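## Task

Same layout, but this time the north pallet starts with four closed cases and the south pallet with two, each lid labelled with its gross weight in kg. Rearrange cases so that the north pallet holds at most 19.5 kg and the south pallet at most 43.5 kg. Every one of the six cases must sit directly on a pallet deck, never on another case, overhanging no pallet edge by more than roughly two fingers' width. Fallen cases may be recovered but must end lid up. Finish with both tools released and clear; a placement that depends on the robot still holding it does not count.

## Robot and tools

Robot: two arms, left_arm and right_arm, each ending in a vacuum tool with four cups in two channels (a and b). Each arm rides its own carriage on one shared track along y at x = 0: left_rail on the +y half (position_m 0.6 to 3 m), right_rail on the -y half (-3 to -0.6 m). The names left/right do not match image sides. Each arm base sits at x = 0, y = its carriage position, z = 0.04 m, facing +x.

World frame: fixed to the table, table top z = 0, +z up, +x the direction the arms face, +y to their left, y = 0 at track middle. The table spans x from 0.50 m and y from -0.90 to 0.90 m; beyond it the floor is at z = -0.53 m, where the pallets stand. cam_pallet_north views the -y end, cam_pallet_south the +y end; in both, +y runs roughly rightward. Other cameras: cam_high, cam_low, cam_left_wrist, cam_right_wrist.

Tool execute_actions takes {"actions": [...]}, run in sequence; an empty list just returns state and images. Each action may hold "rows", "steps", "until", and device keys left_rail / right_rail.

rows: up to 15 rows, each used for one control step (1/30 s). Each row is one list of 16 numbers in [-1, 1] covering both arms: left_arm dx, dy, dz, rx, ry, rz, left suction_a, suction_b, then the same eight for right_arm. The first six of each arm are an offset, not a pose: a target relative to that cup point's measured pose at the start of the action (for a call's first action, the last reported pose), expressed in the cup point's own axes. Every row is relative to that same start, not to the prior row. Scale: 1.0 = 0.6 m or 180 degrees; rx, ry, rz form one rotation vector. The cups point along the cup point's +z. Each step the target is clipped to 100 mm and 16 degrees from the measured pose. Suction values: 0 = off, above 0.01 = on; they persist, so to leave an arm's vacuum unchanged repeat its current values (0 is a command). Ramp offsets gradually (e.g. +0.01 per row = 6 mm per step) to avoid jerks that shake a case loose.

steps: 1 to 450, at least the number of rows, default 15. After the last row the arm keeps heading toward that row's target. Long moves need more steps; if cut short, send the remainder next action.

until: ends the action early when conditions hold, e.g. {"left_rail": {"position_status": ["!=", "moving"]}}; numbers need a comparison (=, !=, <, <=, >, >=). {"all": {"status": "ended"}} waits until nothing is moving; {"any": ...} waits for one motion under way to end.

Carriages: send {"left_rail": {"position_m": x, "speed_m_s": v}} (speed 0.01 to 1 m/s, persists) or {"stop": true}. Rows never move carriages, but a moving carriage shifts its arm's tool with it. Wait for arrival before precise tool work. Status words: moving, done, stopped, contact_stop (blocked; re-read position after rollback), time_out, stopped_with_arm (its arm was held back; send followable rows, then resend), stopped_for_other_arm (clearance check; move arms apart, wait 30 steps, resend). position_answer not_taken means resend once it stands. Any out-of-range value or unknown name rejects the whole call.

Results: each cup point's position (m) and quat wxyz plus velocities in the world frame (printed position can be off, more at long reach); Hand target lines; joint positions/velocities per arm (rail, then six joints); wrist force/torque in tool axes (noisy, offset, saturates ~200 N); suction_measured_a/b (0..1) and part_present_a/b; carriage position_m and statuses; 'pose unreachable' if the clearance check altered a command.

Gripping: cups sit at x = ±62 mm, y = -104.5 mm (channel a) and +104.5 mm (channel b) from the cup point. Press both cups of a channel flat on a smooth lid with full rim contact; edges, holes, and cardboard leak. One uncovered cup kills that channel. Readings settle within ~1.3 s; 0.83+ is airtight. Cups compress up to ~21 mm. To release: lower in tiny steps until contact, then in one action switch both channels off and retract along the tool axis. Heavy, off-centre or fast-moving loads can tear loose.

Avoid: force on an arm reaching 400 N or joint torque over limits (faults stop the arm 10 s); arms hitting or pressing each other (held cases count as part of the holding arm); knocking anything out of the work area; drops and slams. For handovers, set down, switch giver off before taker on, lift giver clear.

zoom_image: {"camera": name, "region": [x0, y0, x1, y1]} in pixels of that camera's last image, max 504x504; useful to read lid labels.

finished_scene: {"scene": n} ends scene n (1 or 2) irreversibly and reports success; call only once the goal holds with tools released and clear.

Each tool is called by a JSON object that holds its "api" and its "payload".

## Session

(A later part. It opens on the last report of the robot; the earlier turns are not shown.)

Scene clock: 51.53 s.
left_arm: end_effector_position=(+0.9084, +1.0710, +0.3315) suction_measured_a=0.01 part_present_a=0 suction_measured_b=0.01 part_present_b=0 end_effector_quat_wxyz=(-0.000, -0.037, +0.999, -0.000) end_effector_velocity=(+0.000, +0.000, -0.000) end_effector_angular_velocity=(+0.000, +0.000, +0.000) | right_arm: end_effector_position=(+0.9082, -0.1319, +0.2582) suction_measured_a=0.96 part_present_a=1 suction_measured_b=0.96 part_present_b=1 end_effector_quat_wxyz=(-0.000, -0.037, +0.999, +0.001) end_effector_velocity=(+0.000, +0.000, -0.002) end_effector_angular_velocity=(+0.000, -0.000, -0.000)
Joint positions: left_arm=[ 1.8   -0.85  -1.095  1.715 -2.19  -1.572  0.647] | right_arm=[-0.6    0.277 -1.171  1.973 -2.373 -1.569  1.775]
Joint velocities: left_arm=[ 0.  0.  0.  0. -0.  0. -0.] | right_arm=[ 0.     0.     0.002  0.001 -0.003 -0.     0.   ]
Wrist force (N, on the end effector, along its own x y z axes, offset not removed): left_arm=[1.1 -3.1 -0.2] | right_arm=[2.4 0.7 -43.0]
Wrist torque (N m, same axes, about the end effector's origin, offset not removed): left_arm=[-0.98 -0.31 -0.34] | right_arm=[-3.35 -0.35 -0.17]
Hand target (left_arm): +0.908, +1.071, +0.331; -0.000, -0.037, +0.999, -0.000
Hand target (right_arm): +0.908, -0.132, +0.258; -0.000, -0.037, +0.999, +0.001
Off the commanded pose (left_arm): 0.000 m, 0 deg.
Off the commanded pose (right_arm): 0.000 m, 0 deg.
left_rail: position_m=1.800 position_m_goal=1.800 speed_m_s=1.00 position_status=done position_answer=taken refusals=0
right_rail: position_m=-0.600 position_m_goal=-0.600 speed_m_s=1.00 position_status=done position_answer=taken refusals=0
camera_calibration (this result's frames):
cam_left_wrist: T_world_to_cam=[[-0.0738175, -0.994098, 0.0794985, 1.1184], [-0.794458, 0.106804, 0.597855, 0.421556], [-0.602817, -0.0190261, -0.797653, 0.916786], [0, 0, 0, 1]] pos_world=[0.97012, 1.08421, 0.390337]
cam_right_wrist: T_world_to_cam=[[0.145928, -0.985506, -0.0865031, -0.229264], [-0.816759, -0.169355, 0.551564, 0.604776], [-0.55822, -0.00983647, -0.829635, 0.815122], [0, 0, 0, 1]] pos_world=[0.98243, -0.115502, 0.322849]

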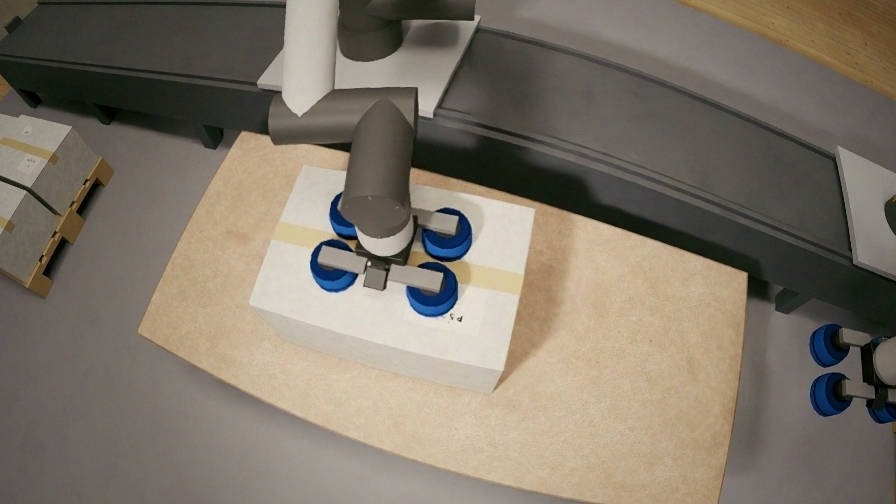

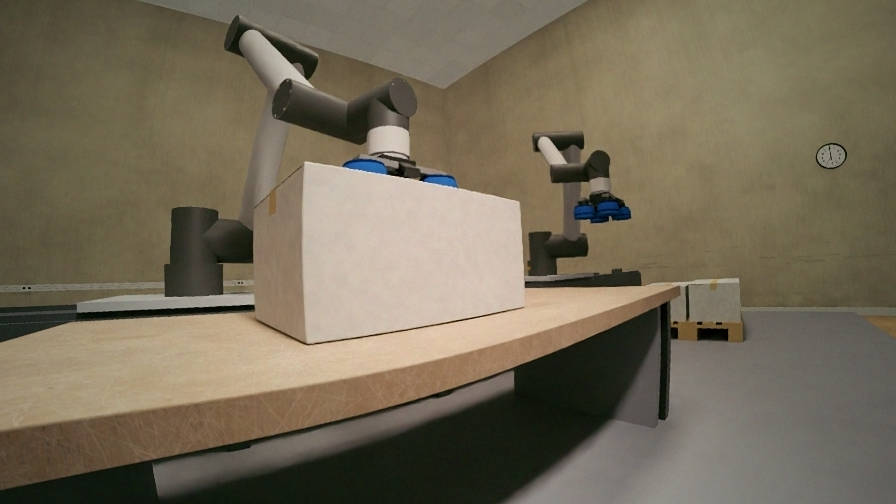

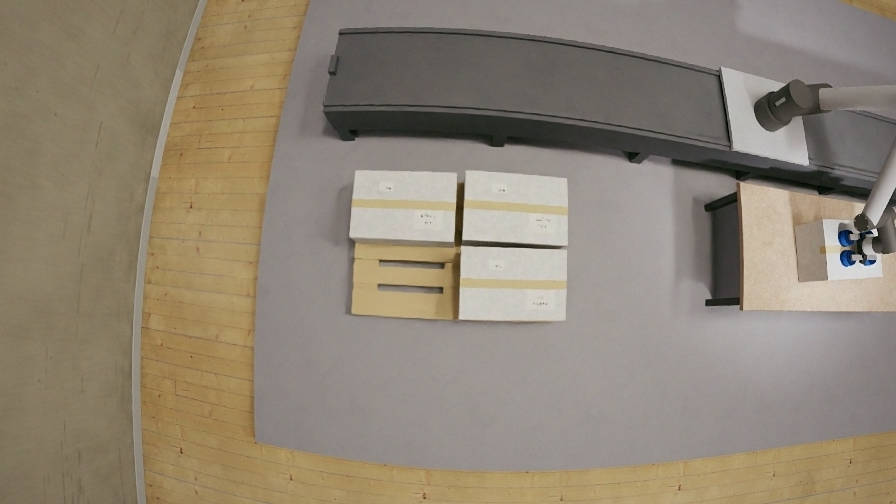

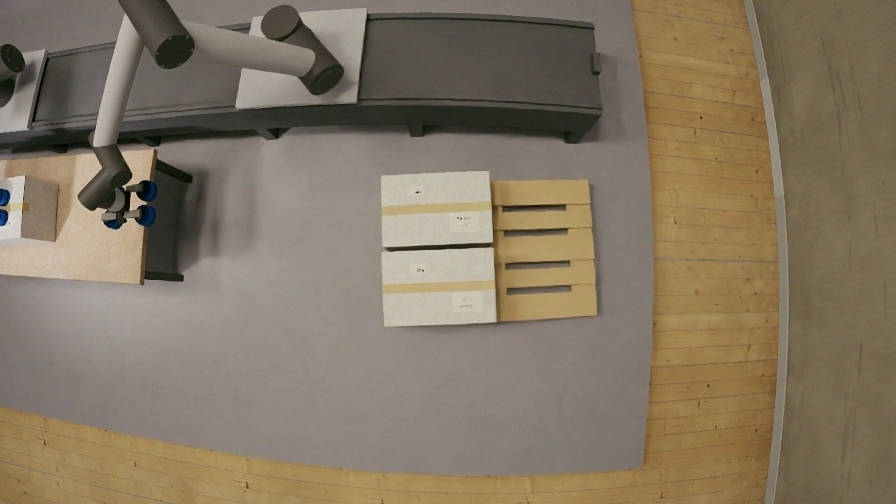

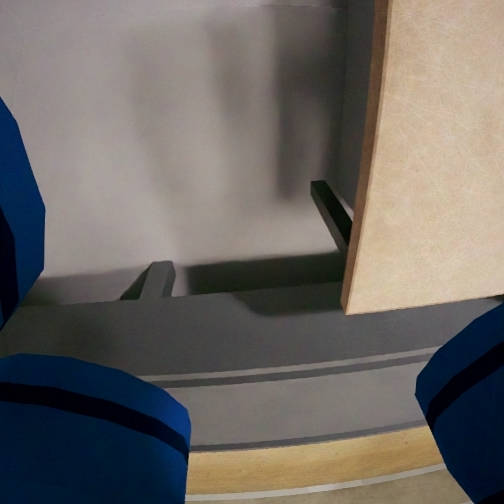

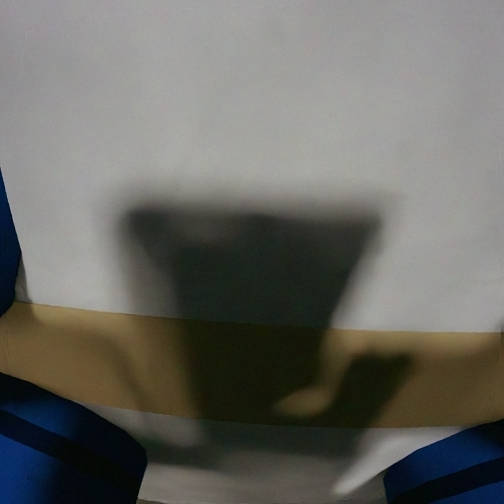

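{"api": "execute_actions", "payload": {"actions": [{"rows":[[0,0,0,0,0,0,0,0,0,0,0.0023,0,0,0,1,1]],"steps":8}]}}

Scene clock: 52.13 s.
left_arm: end_effector_position=(+0.9084, +1.0710, +0.3315) suction_measured_a=0.01 part_present_a=0 suction_measured_b=0.01 part_present_b=0 end_effector_quat_wxyz=(-0.000, -0.037, +0.999, -0.000) end_effector_velocity=(-0.000, -0.000, +0.000) end_effector_angular_velocity=(-0.000, -0.000, -0.000) | right_arm: end_effector_position=(+0.9082, -0.1319, +0.2570) suction_measured_a=0.96 part_present_a=1 suction_measured_b=0.96 part_present_b=1 end_effector_quat_wxyz=(-0.000, -0.037, +0.999, +0.001) end_effector_velocity=(+0.000, +0.000, -0.002) end_effector_angular_velocity=(+0.000, -0.000, +0.000)
Joint positions: left_arm=[ 1.8   -0.85  -1.095  1.715 -2.19  -1.572  0.647] | right_arm=[-0.6    0.277 -1.17   1.973 -2.374 -1.569  1.775]
Joint velocities: left_arm=[ 0. -0. -0.  0. -0.  0. -0.] | right_arm=[ 0.    -0.     0.001  0.001 -0.002  0.    -0.   ]
Wrist force (N, on the end effector, along its own x y z axes, offset not removed): left_arm=[-1.0 0.4 2.9] | right_arm=[3.9 1.0 -44.4]
Wrist torque (N m, same axes, about the end effector's origin, offset not removed): left_arm=[-0.74 -0.23 -0.01] | right_arm=[-3.35 -0.46 -0.15]
Hand target (left_arm): +0.908, +1.071, +0.331; -0.000, -0.037, +0.999, -0.000
Hand target (right_arm): +0.908, -0.132, +0.257; -0.000, -0.037, +0.999, +0.001
Off the commanded pose (left_arm): 0.000 m, 0 deg.
Off the commanded pose (right_arm): 0.000 m, 0 deg.
left_rail: position_m=1.800 position_m_goal=1.800 speed_m_s=1.00 position_status=done position_answer=taken refusals=0
right_rail: position_m=-0.600 position_m_goal=-0.600 speed_m_s=1.00 position_status=done position_answer=taken refusals=0
camera_calibration (this result's frames):
cam_left_wrist: T_world_to_cam=[[-0.0738177, -0.994098, 0.0794986, 1.1184], [-0.794458, 0.106804, 0.597854, 0.421556], [-0.602817, -0.0190261, -0.797653, 0.916786], [0, 0, 0, 1]] pos_world=[0.97012, 1.08421, 0.390338]
cam_right_wrist: T_world_to_cam=[[0.145927, -0.985506, -0.086502, -0.229369], [-0.816755, -0.169353, 0.551571, 0.605437], [-0.558227, -0.00983831, -0.82963, 0.814122], [0, 0, 0, 1]] pos_world=[0.982429, -0.115502, 0.321637]

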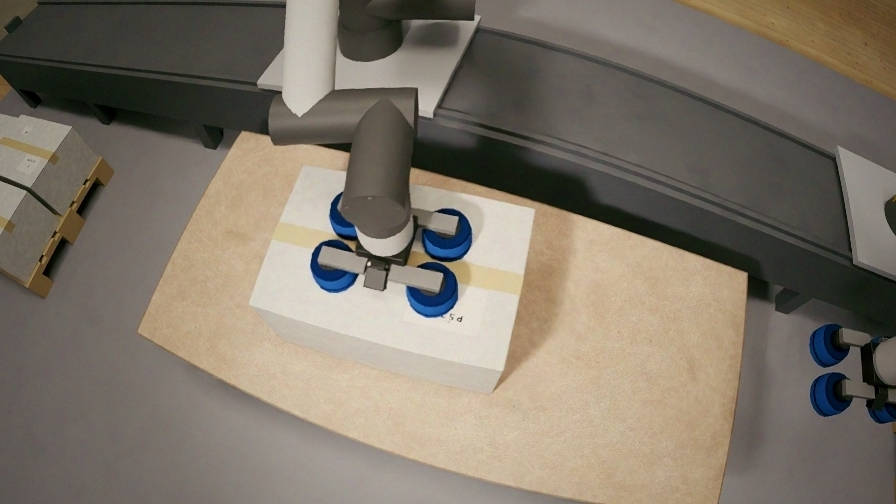

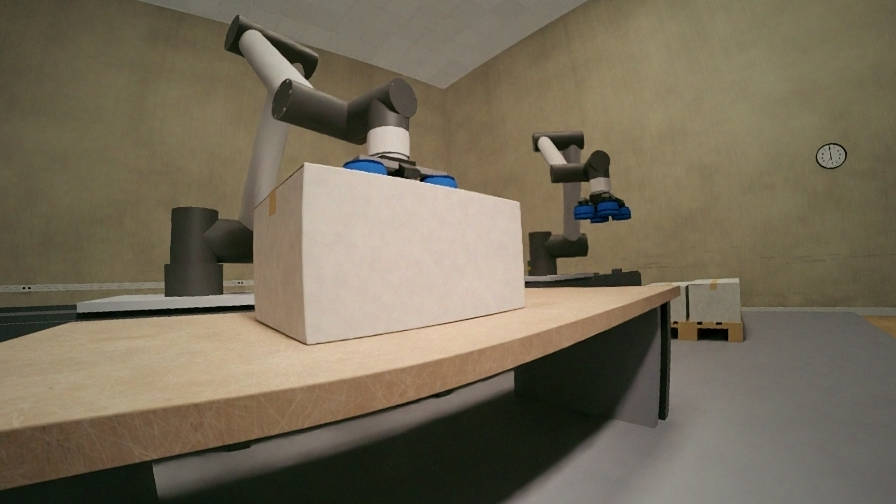

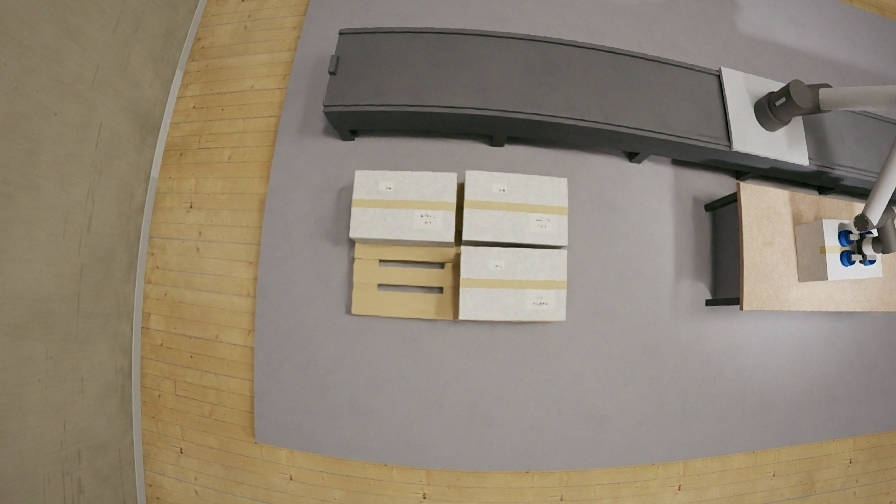

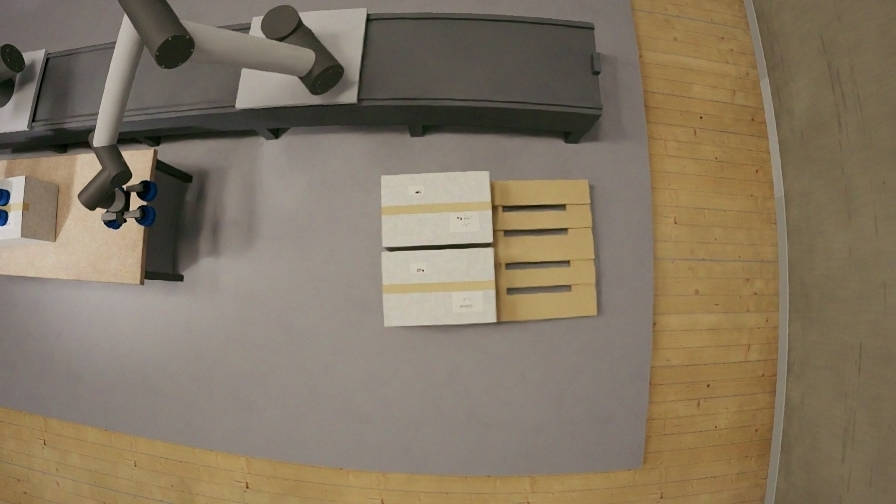

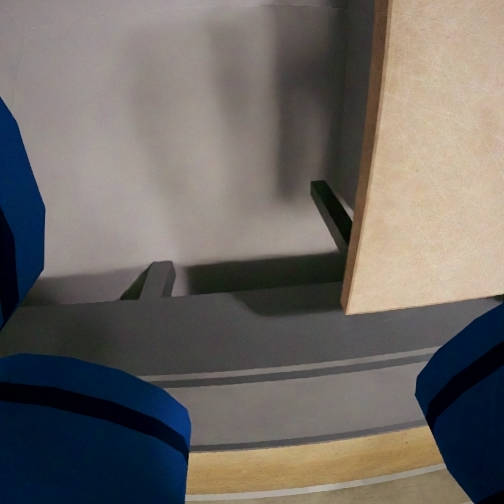

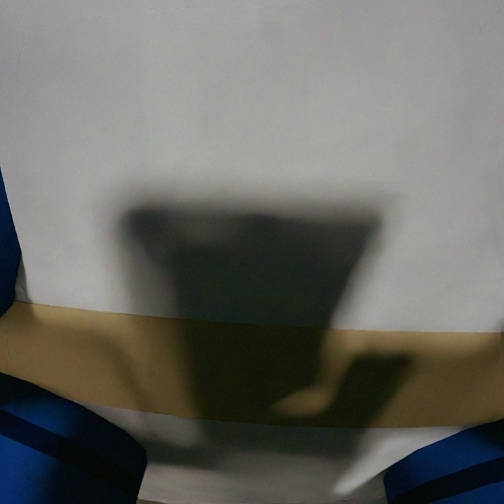

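{"api": "execute_actions", "payload": {"actions": [{"rows":[[0,0,0,0,0,0,0,0,0,0,0.002,0,0,0,1,1]],"steps":8}]}}

Scene clock: 52.70 s.
left_arm: end_effector_position=(+0.9084, +1.0710, +0.3315) suction_measured_a=0.01 part_present_a=0 suction_measured_b=0.01 part_present_b=0 end_effector_quat_wxyz=(-0.000, -0.037, +0.999, -0.000) end_effector_velocity=(-0.000, +0.000, +0.000) end_effector_angular_velocity=(-0.000, -0.000, +0.000) | right_arm: end_effector_position=(+0.9082, -0.1319, +0.2560) suction_measured_a=0.96 part_present_a=1 suction_measured_b=0.96 part_present_b=1 end_effector_quat_wxyz=(-0.000, -0.037, +0.999, +0.001) end_effector_velocity=(+0.000, +0.000, -0.001) end_effector_angular_velocity=(+0.000, -0.000, +0.000)
Joint positions: left_arm=[ 1.8   -0.85  -1.095  1.715 -2.19  -1.572  0.647] | right_arm=[-0.6    0.277 -1.169  1.974 -2.376 -1.569  1.775]
Joint velocities: left_arm=[ 0. -0. -0.  0. -0.  0. -0.] | right_arm=[ 0.     0.     0.001  0.001 -0.002  0.    -0.   ]
Wrist force (N, on the end effector, along its own x y z axes, offset not removed): left_arm=[0.7 -7.7 0.4] | right_arm=[4.1 -0.6 -44.3]
Wrist torque (N m, same axes, about the end effector's origin, offset not removed): left_arm=[-1.82 -0.24 -0.40] | right_arm=[-3.50 -0.54 -0.18]
Hand target (left_arm): +0.908, +1.071, +0.331; -0.000, -0.037, +0.999, -0.000
Hand target (right_arm): +0.908, -0.132, +0.256; -0.000, -0.037, +0.999, +0.001
Off the commanded pose (left_arm): 0.000 m, 0 deg.
Off the commanded pose (right_arm): 0.000 m, 0 deg.
left_rail: position_m=1.800 position_m_goal=1.800 speed_m_s=1.00 position_status=done position_answer=taken refusals=0
right_rail: position_m=-0.600 position_m_goal=-0.600 speed_m_s=1.00 position_status=done position_answer=taken refusals=0
camera_calibration (this result's frames):
cam_left_wrist: T_world_to_cam=[[-0.0738177, -0.994098, 0.0794986, 1.1184], [-0.794458, 0.106804, 0.597854, 0.421556], [-0.602817, -0.0190261, -0.797653, 0.916786], [0, 0, 0, 1]] pos_world=[0.97012, 1.08421, 0.390337]
cam_right_wrist: T_world_to_cam=[[0.145926, -0.985507, -0.0865008, -0.229459], [-0.81675, -0.169352, 0.551579, 0.606006], [-0.558234, -0.00984036, -0.829625, 0.813258], [0, 0, 0, 1]] pos_world=[0.982428, -0.115502, 0.320591]

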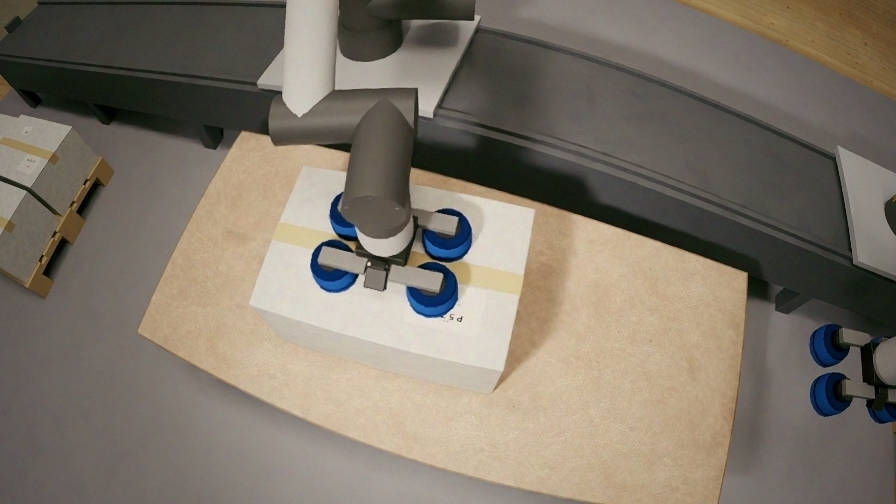

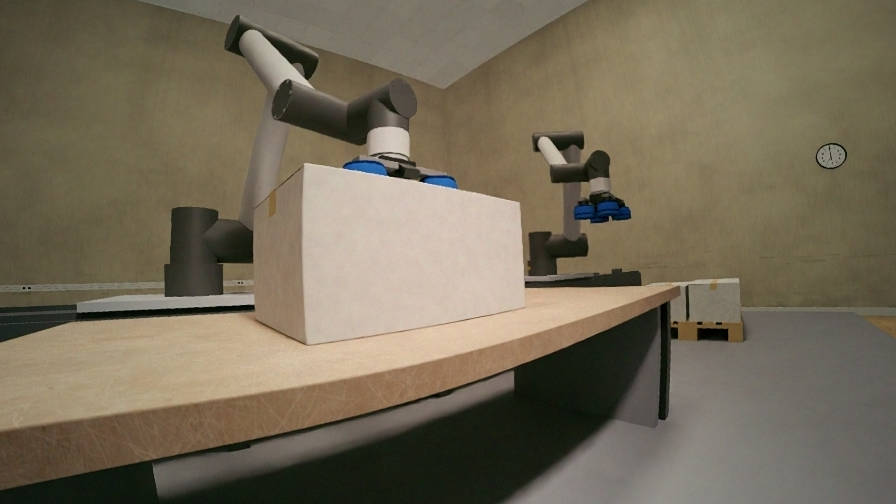

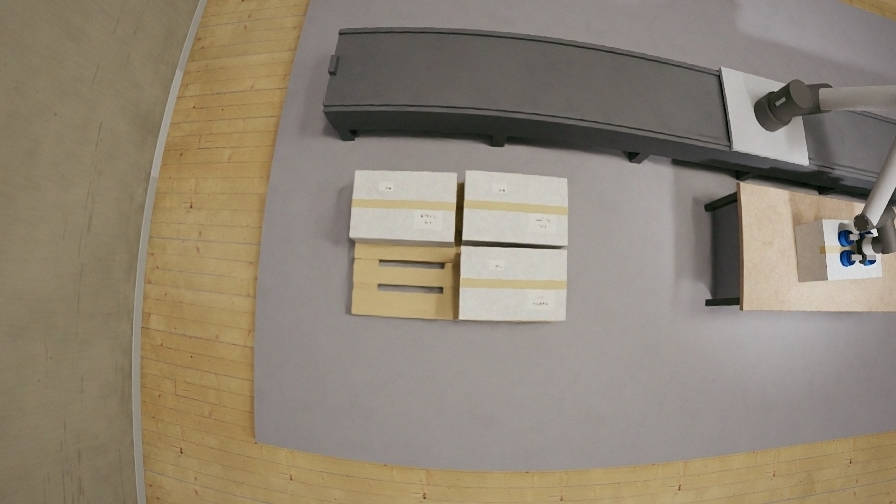

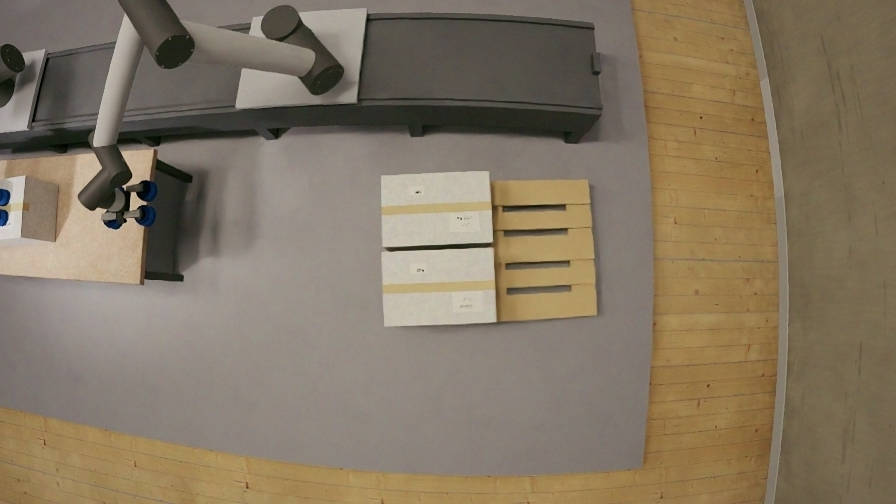

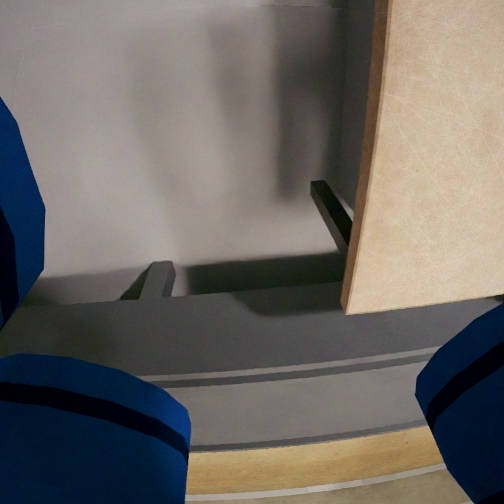

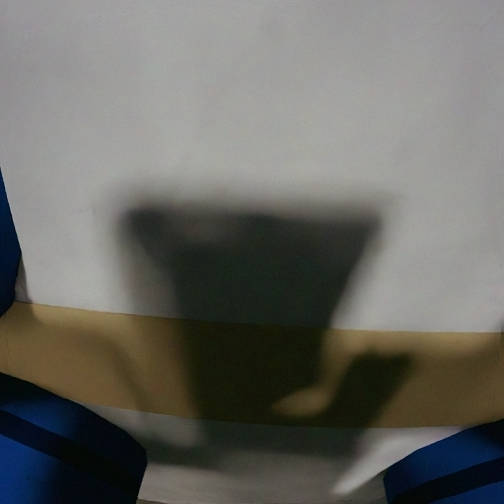

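{"api": "execute_actions", "payload": {"actions": [{"rows":[[0,0,0,0,0,0,0,0,0,0,0.002,0,0,0,1,1]],"steps":8}]}}

Scene clock: 53.53 s.
left_arm: end_effector_position=(+0.9084, +1.0710, +0.3315) suction_measured_a=0.01 part_present_a=0 suction_measured_b=0.01 part_present_b=0 end_effector_quat_wxyz=(-0.000, -0.037, +0.999, -0.000) end_effector_velocity=(-0.000, +0.000, -0.000) end_effector_angular_velocity=(+0.000, +0.000, +0.000) | right_arm: end_effector_position=(+0.9083, -0.1319, +0.2552) suction_measured_a=0.96 part_present_a=1 suction_measured_b=0.96 part_present_b=1 end_effector_quat_wxyz=(-0.000, -0.037, +0.999, +0.001) end_effector_velocity=(-0.000, -0.000, -0.001) end_effector_angular_velocity=(-0.000, -0.000, -0.000)
Joint positions: left_arm=[ 1.8   -0.85  -1.095  1.715 -2.19  -1.572  0.647] | right_arm=[-0.6    0.277 -1.168  1.974 -2.377 -1.569  1.775]
Joint velocities: left_arm=[ 0.  0.  0.  0. -0. -0. -0.] | right_arm=[ 0.     0.     0.001  0.001 -0.002 -0.     0.   ]
Wrist force (N, on the end effector, along its own x y z axes, offset not removed): left_arm=[-0.4 -0.8 1.1] | right_arm=[7.7 3.0 -74.4]
Wrist torque (N m, same axes, about the end effector's origin, offset not removed): left_arm=[-0.57 0.02 -0.09] | right_arm=[4.12 -4.53 0.89]
Hand target (left_arm): +0.908, +1.071, +0.331; -0.000, -0.037, +0.999, -0.000
Hand target (right_arm): +0.908, -0.132, +0.255; -0.000, -0.037, +0.999, +0.001
Off the commanded pose (left_arm): 0.000 m, 0 deg.
Off the commanded pose (right_arm): 0.000 m, 0 deg.
left_rail: position_m=1.800 position_m_goal=1.800 speed_m_s=1.00 position_status=done position_answer=taken refusals=0
right_rail: position_m=-0.600 position_m_goal=-0.600 speed_m_s=1.00 position_status=done position_answer=taken refusals=0
camera_calibration (this result's frames):
cam_left_wrist: T_world_to_cam=[[-0.0738177, -0.994098, 0.0794988, 1.1184], [-0.794458, 0.106804, 0.597854, 0.421556], [-0.602817, -0.0190262, -0.797653, 0.916787], [0, 0, 0, 1]] pos_world=[0.97012, 1.08421, 0.390338]
cam_right_wrist: T_world_to_cam=[[0.145926, -0.985506, -0.0865045, -0.229526], [-0.816944, -0.169357, 0.551289, 0.606801], [-0.557949, -0.00977822, -0.829817, 0.81244], [0, 0, 0, 1]] pos_world=[0.982517, -0.115489, 0.319799]

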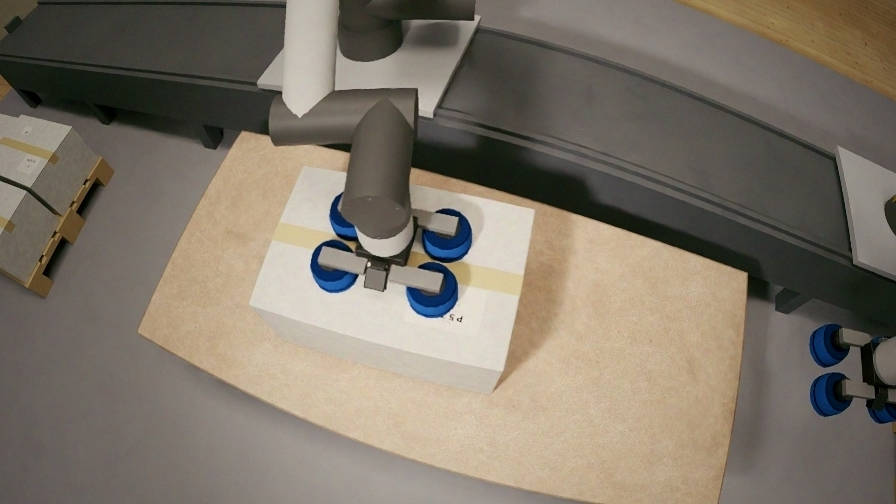

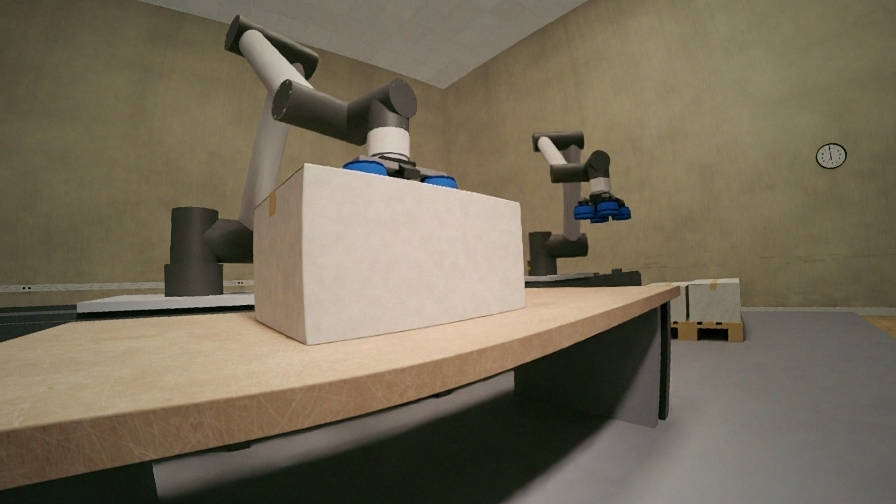

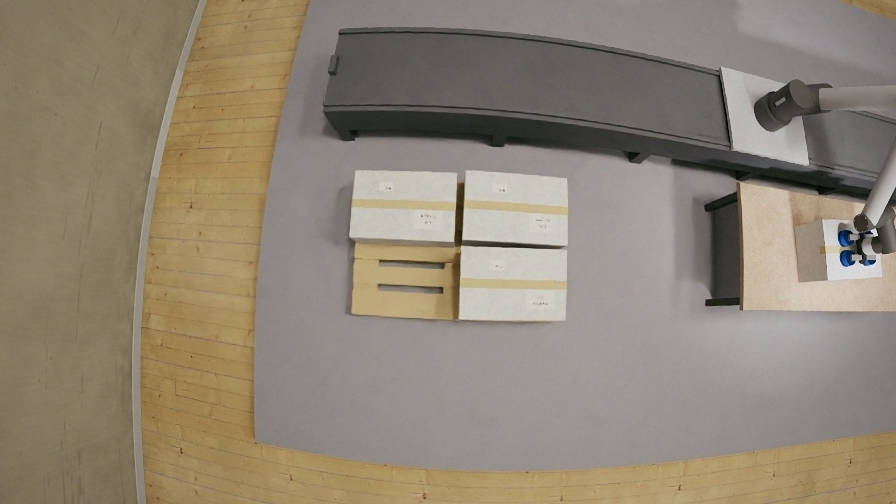

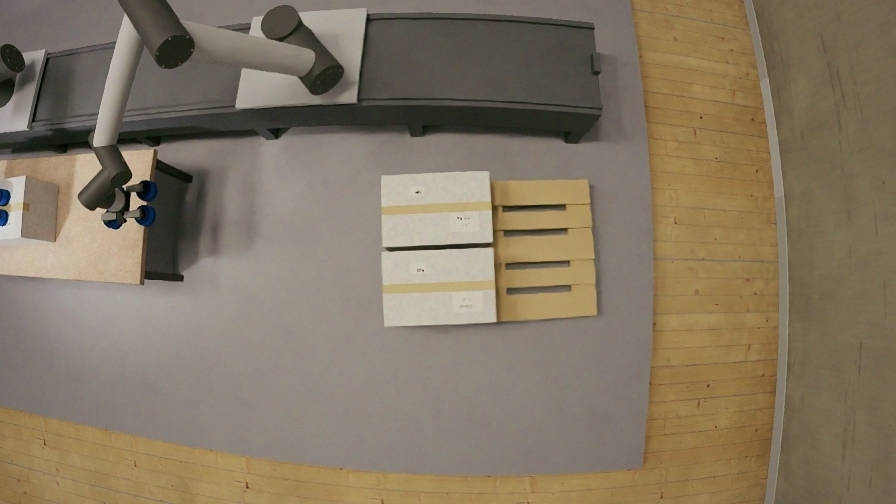

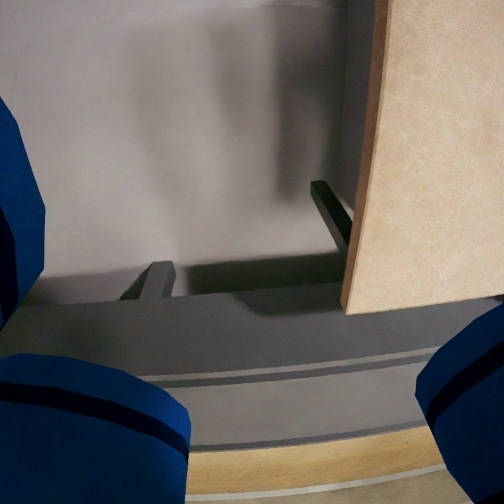

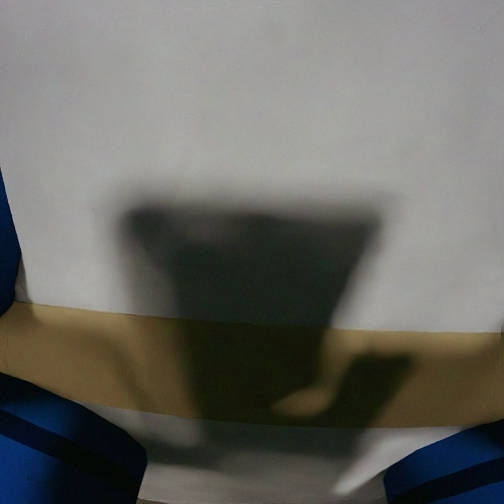

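{"api": "execute_actions", "payload": {"actions": [{"rows":[[0,0,0,0,0,0,0,0,0,0,-0.006,0,0,0,0,0],[0,0,0,0,0,0,0,0,0,0,-0.012,0,0,0,0,0],[0,0,0,0,0,0,0,0,0,0,-0.018,0,0,0,0,0],[0,0,0,0,0,0,0,0,0,0,-0.025,0,0,0,0,0],[0,0,0,0,0,0,0,0,0,0,-0.033,0,0,0,0,0],[0,0,0,0,0,0,0,0,0,0,-0.043,0,0,0,0,0],[0,0,0,0,0,0,0,0,0,0,-0.056,0,0,0,0,0],[0,0,0,0,0,0,0,0,0,0,-0.07,0,0,0,0,0],[0,0,0,0,0,0,0,0,0,0,-0.085,0,0,0,0,0],[0,0,0,0,0,0,0,0,0,0,-0.098,0,0,0,0,0],[0,0,0,0,0,0,0,0,0,0,-0.11,0,0,0,0,0],[0,0,0,0,0,0,0,0,0,0,-0.119,0,0,0,0,0],[0,0,0,0,0,0,0,0,0,0,-0.126,0,0,0,0,0],[0,0,0,0,0,0,0,0,0,0,-0.13,0,0,0,0,0]],"steps":15},{"steps":1,"right_rail":{"position_m":-3.0},"left_rail":{"position_m":0.6}}]}}

Scene clock: 56.07 s.
left_arm: end_effector_position=(+0.9084, +1.0710, +0.3315) suction_measured_a=0.01 part_present_a=0 suction_measured_b=0.01 part_present_b=0 end_effector_quat_wxyz=(-0.000, -0.037, +0.999, -0.000) end_effector_velocity=(-0.000, -0.000, +0.000) end_effector_angular_velocity=(-0.000, -0.000, -0.000) | right_arm: end_effector_position=(+0.9082, -0.1319, +0.3182) suction_measured_a=0.00 part_present_a=0 suction_measured_b=0.00 part_present_b=0 end_effector_quat_wxyz=(+0.000, -0.037, +0.999, +0.001) end_effector_velocity=(+0.001, +0.000, +0.132) end_effector_angular_velocity=(+0.001, -0.004, +0.000)
Joint positions: left_arm=[ 1.8   -0.85  -1.095  1.715 -2.19  -1.572  0.647] | right_arm=[-0.6    0.277 -1.223  1.942 -2.291 -1.569  1.775]
Joint velocities: left_arm=[ 0. -0. -0.  0. -0.  0. -0.] | right_arm=[ 0.     0.    -0.107 -0.074  0.178 -0.001 -0.   ]
Wrist force (N, on the end effector, along its own x y z axes, offset not removed): left_arm=[-4.4 1.1 1.7] | right_arm=[2.4 0.3 -4.5]
Wrist torque (N m, same axes, about the end effector's origin, offset not removed): left_arm=[-0.64 0.50 -0.06] | right_arm=[0.01 -0.04 -0.20]
Hand target (left_arm): +0.908, +1.069, +0.331; -0.000, -0.037, +0.999, -0.000
Hand target (right_arm): +0.908, -0.134, +0.333; +0.000, -0.037, +0.999, +0.001
Off the commanded pose (left_arm): 0.000 m, 0 deg.
Off the commanded pose (right_arm): 0.015 m, 0 deg.
left_rail: position_m=1.800 position_m_goal=0.600 speed_m_s=1.00 position_status=moving position_answer=taken refusals=0
right_rail: position_m=-0.600 position_m_goal=-3.000 speed_m_s=1.00 position_status=moving position_answer=taken refusals=0
camera_calibration (this result's frames):
cam_left_wrist: T_world_to_cam=[[-0.0738176, -0.994098, 0.0794986, 1.1184], [-0.794458, 0.106804, 0.597854, 0.421556], [-0.602817, -0.0190261, -0.797653, 0.916786], [0, 0, 0, 1]] pos_world=[0.97012, 1.08421, 0.390338]
cam_right_wrist: T_world_to_cam=[[0.146014, -0.985481, -0.0866389, -0.224095], [-0.817014, -0.169507, 0.551141, 0.572018], [-0.557825, -0.00968932, -0.829902, 0.864587], [0, 0, 0, 1]] pos_world=[0.982355, -0.115503, 0.382845]

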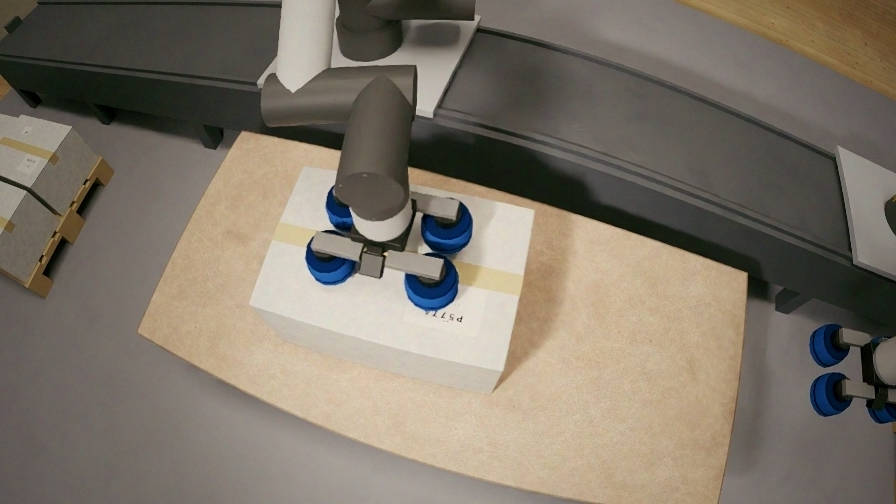

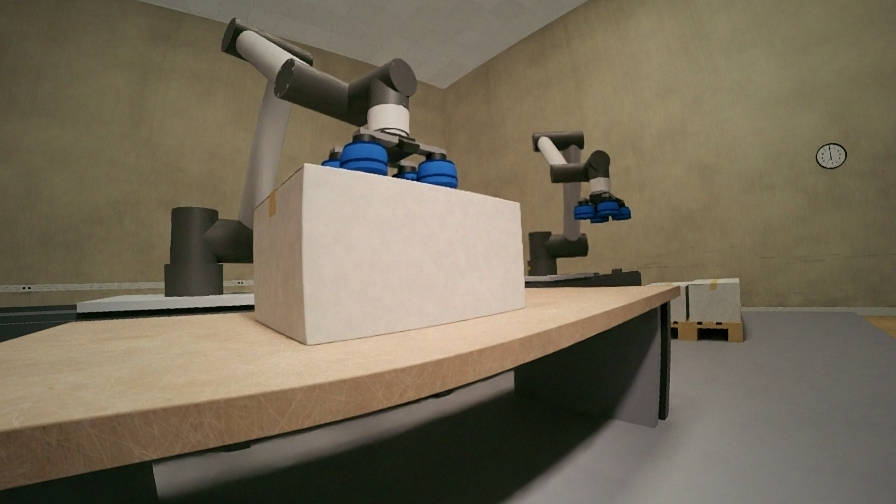

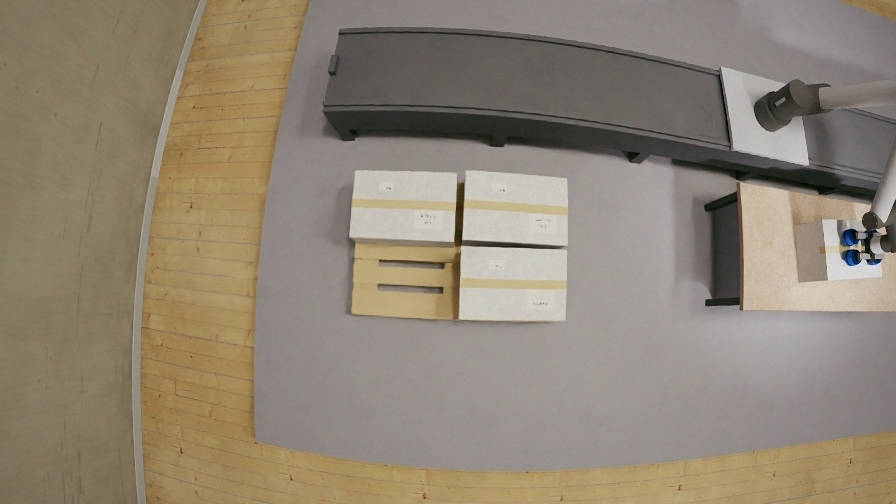

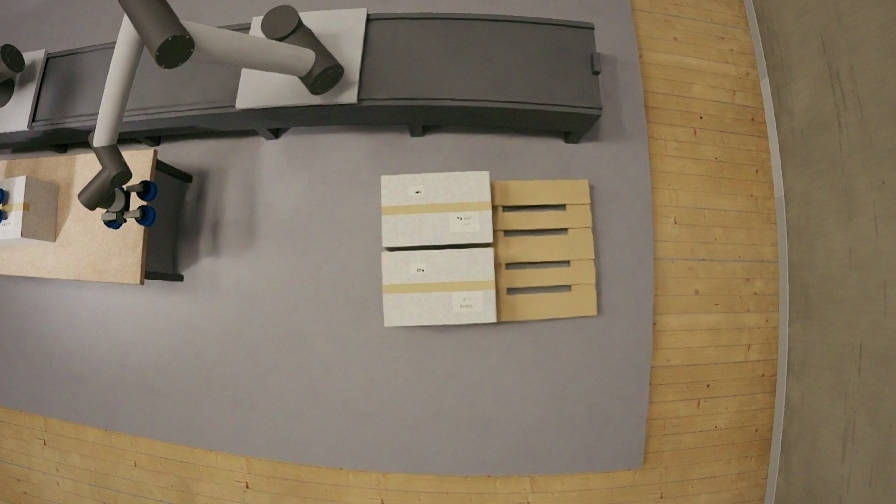

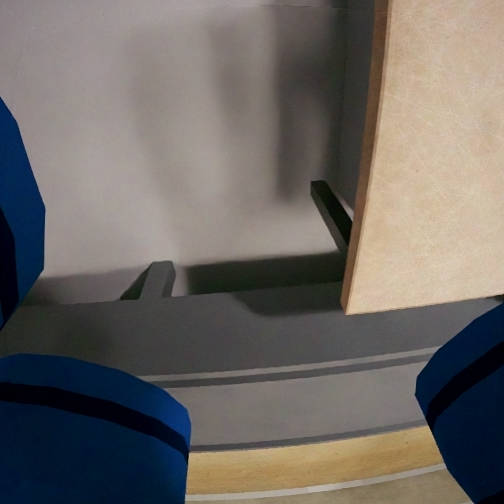

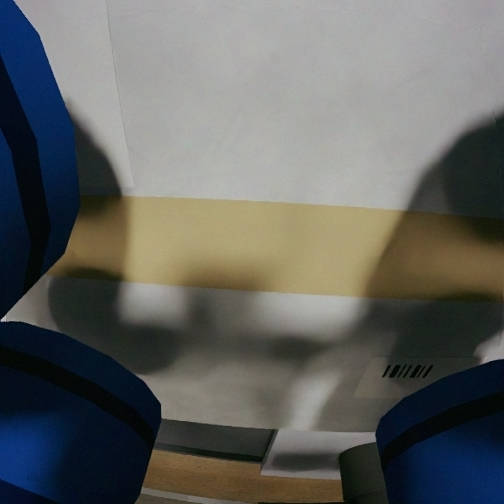

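{"api": "zoom_image", "payload": {"camera": "cam_high", "region": [230, 140, 560, 410]}}

Region (230, 140, 560, 410) of cam_high's 896x504 image, scaled by 1.527, with more detail than that image has; it fills the top 412 rows of this view, and the rest is white.

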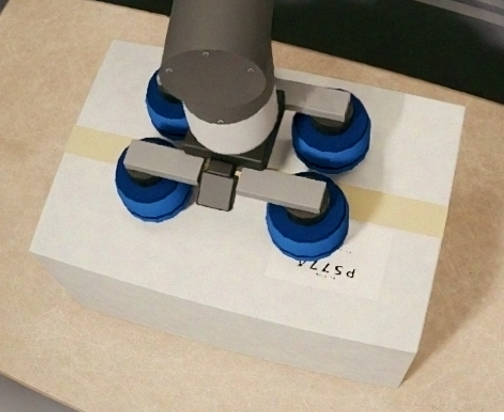

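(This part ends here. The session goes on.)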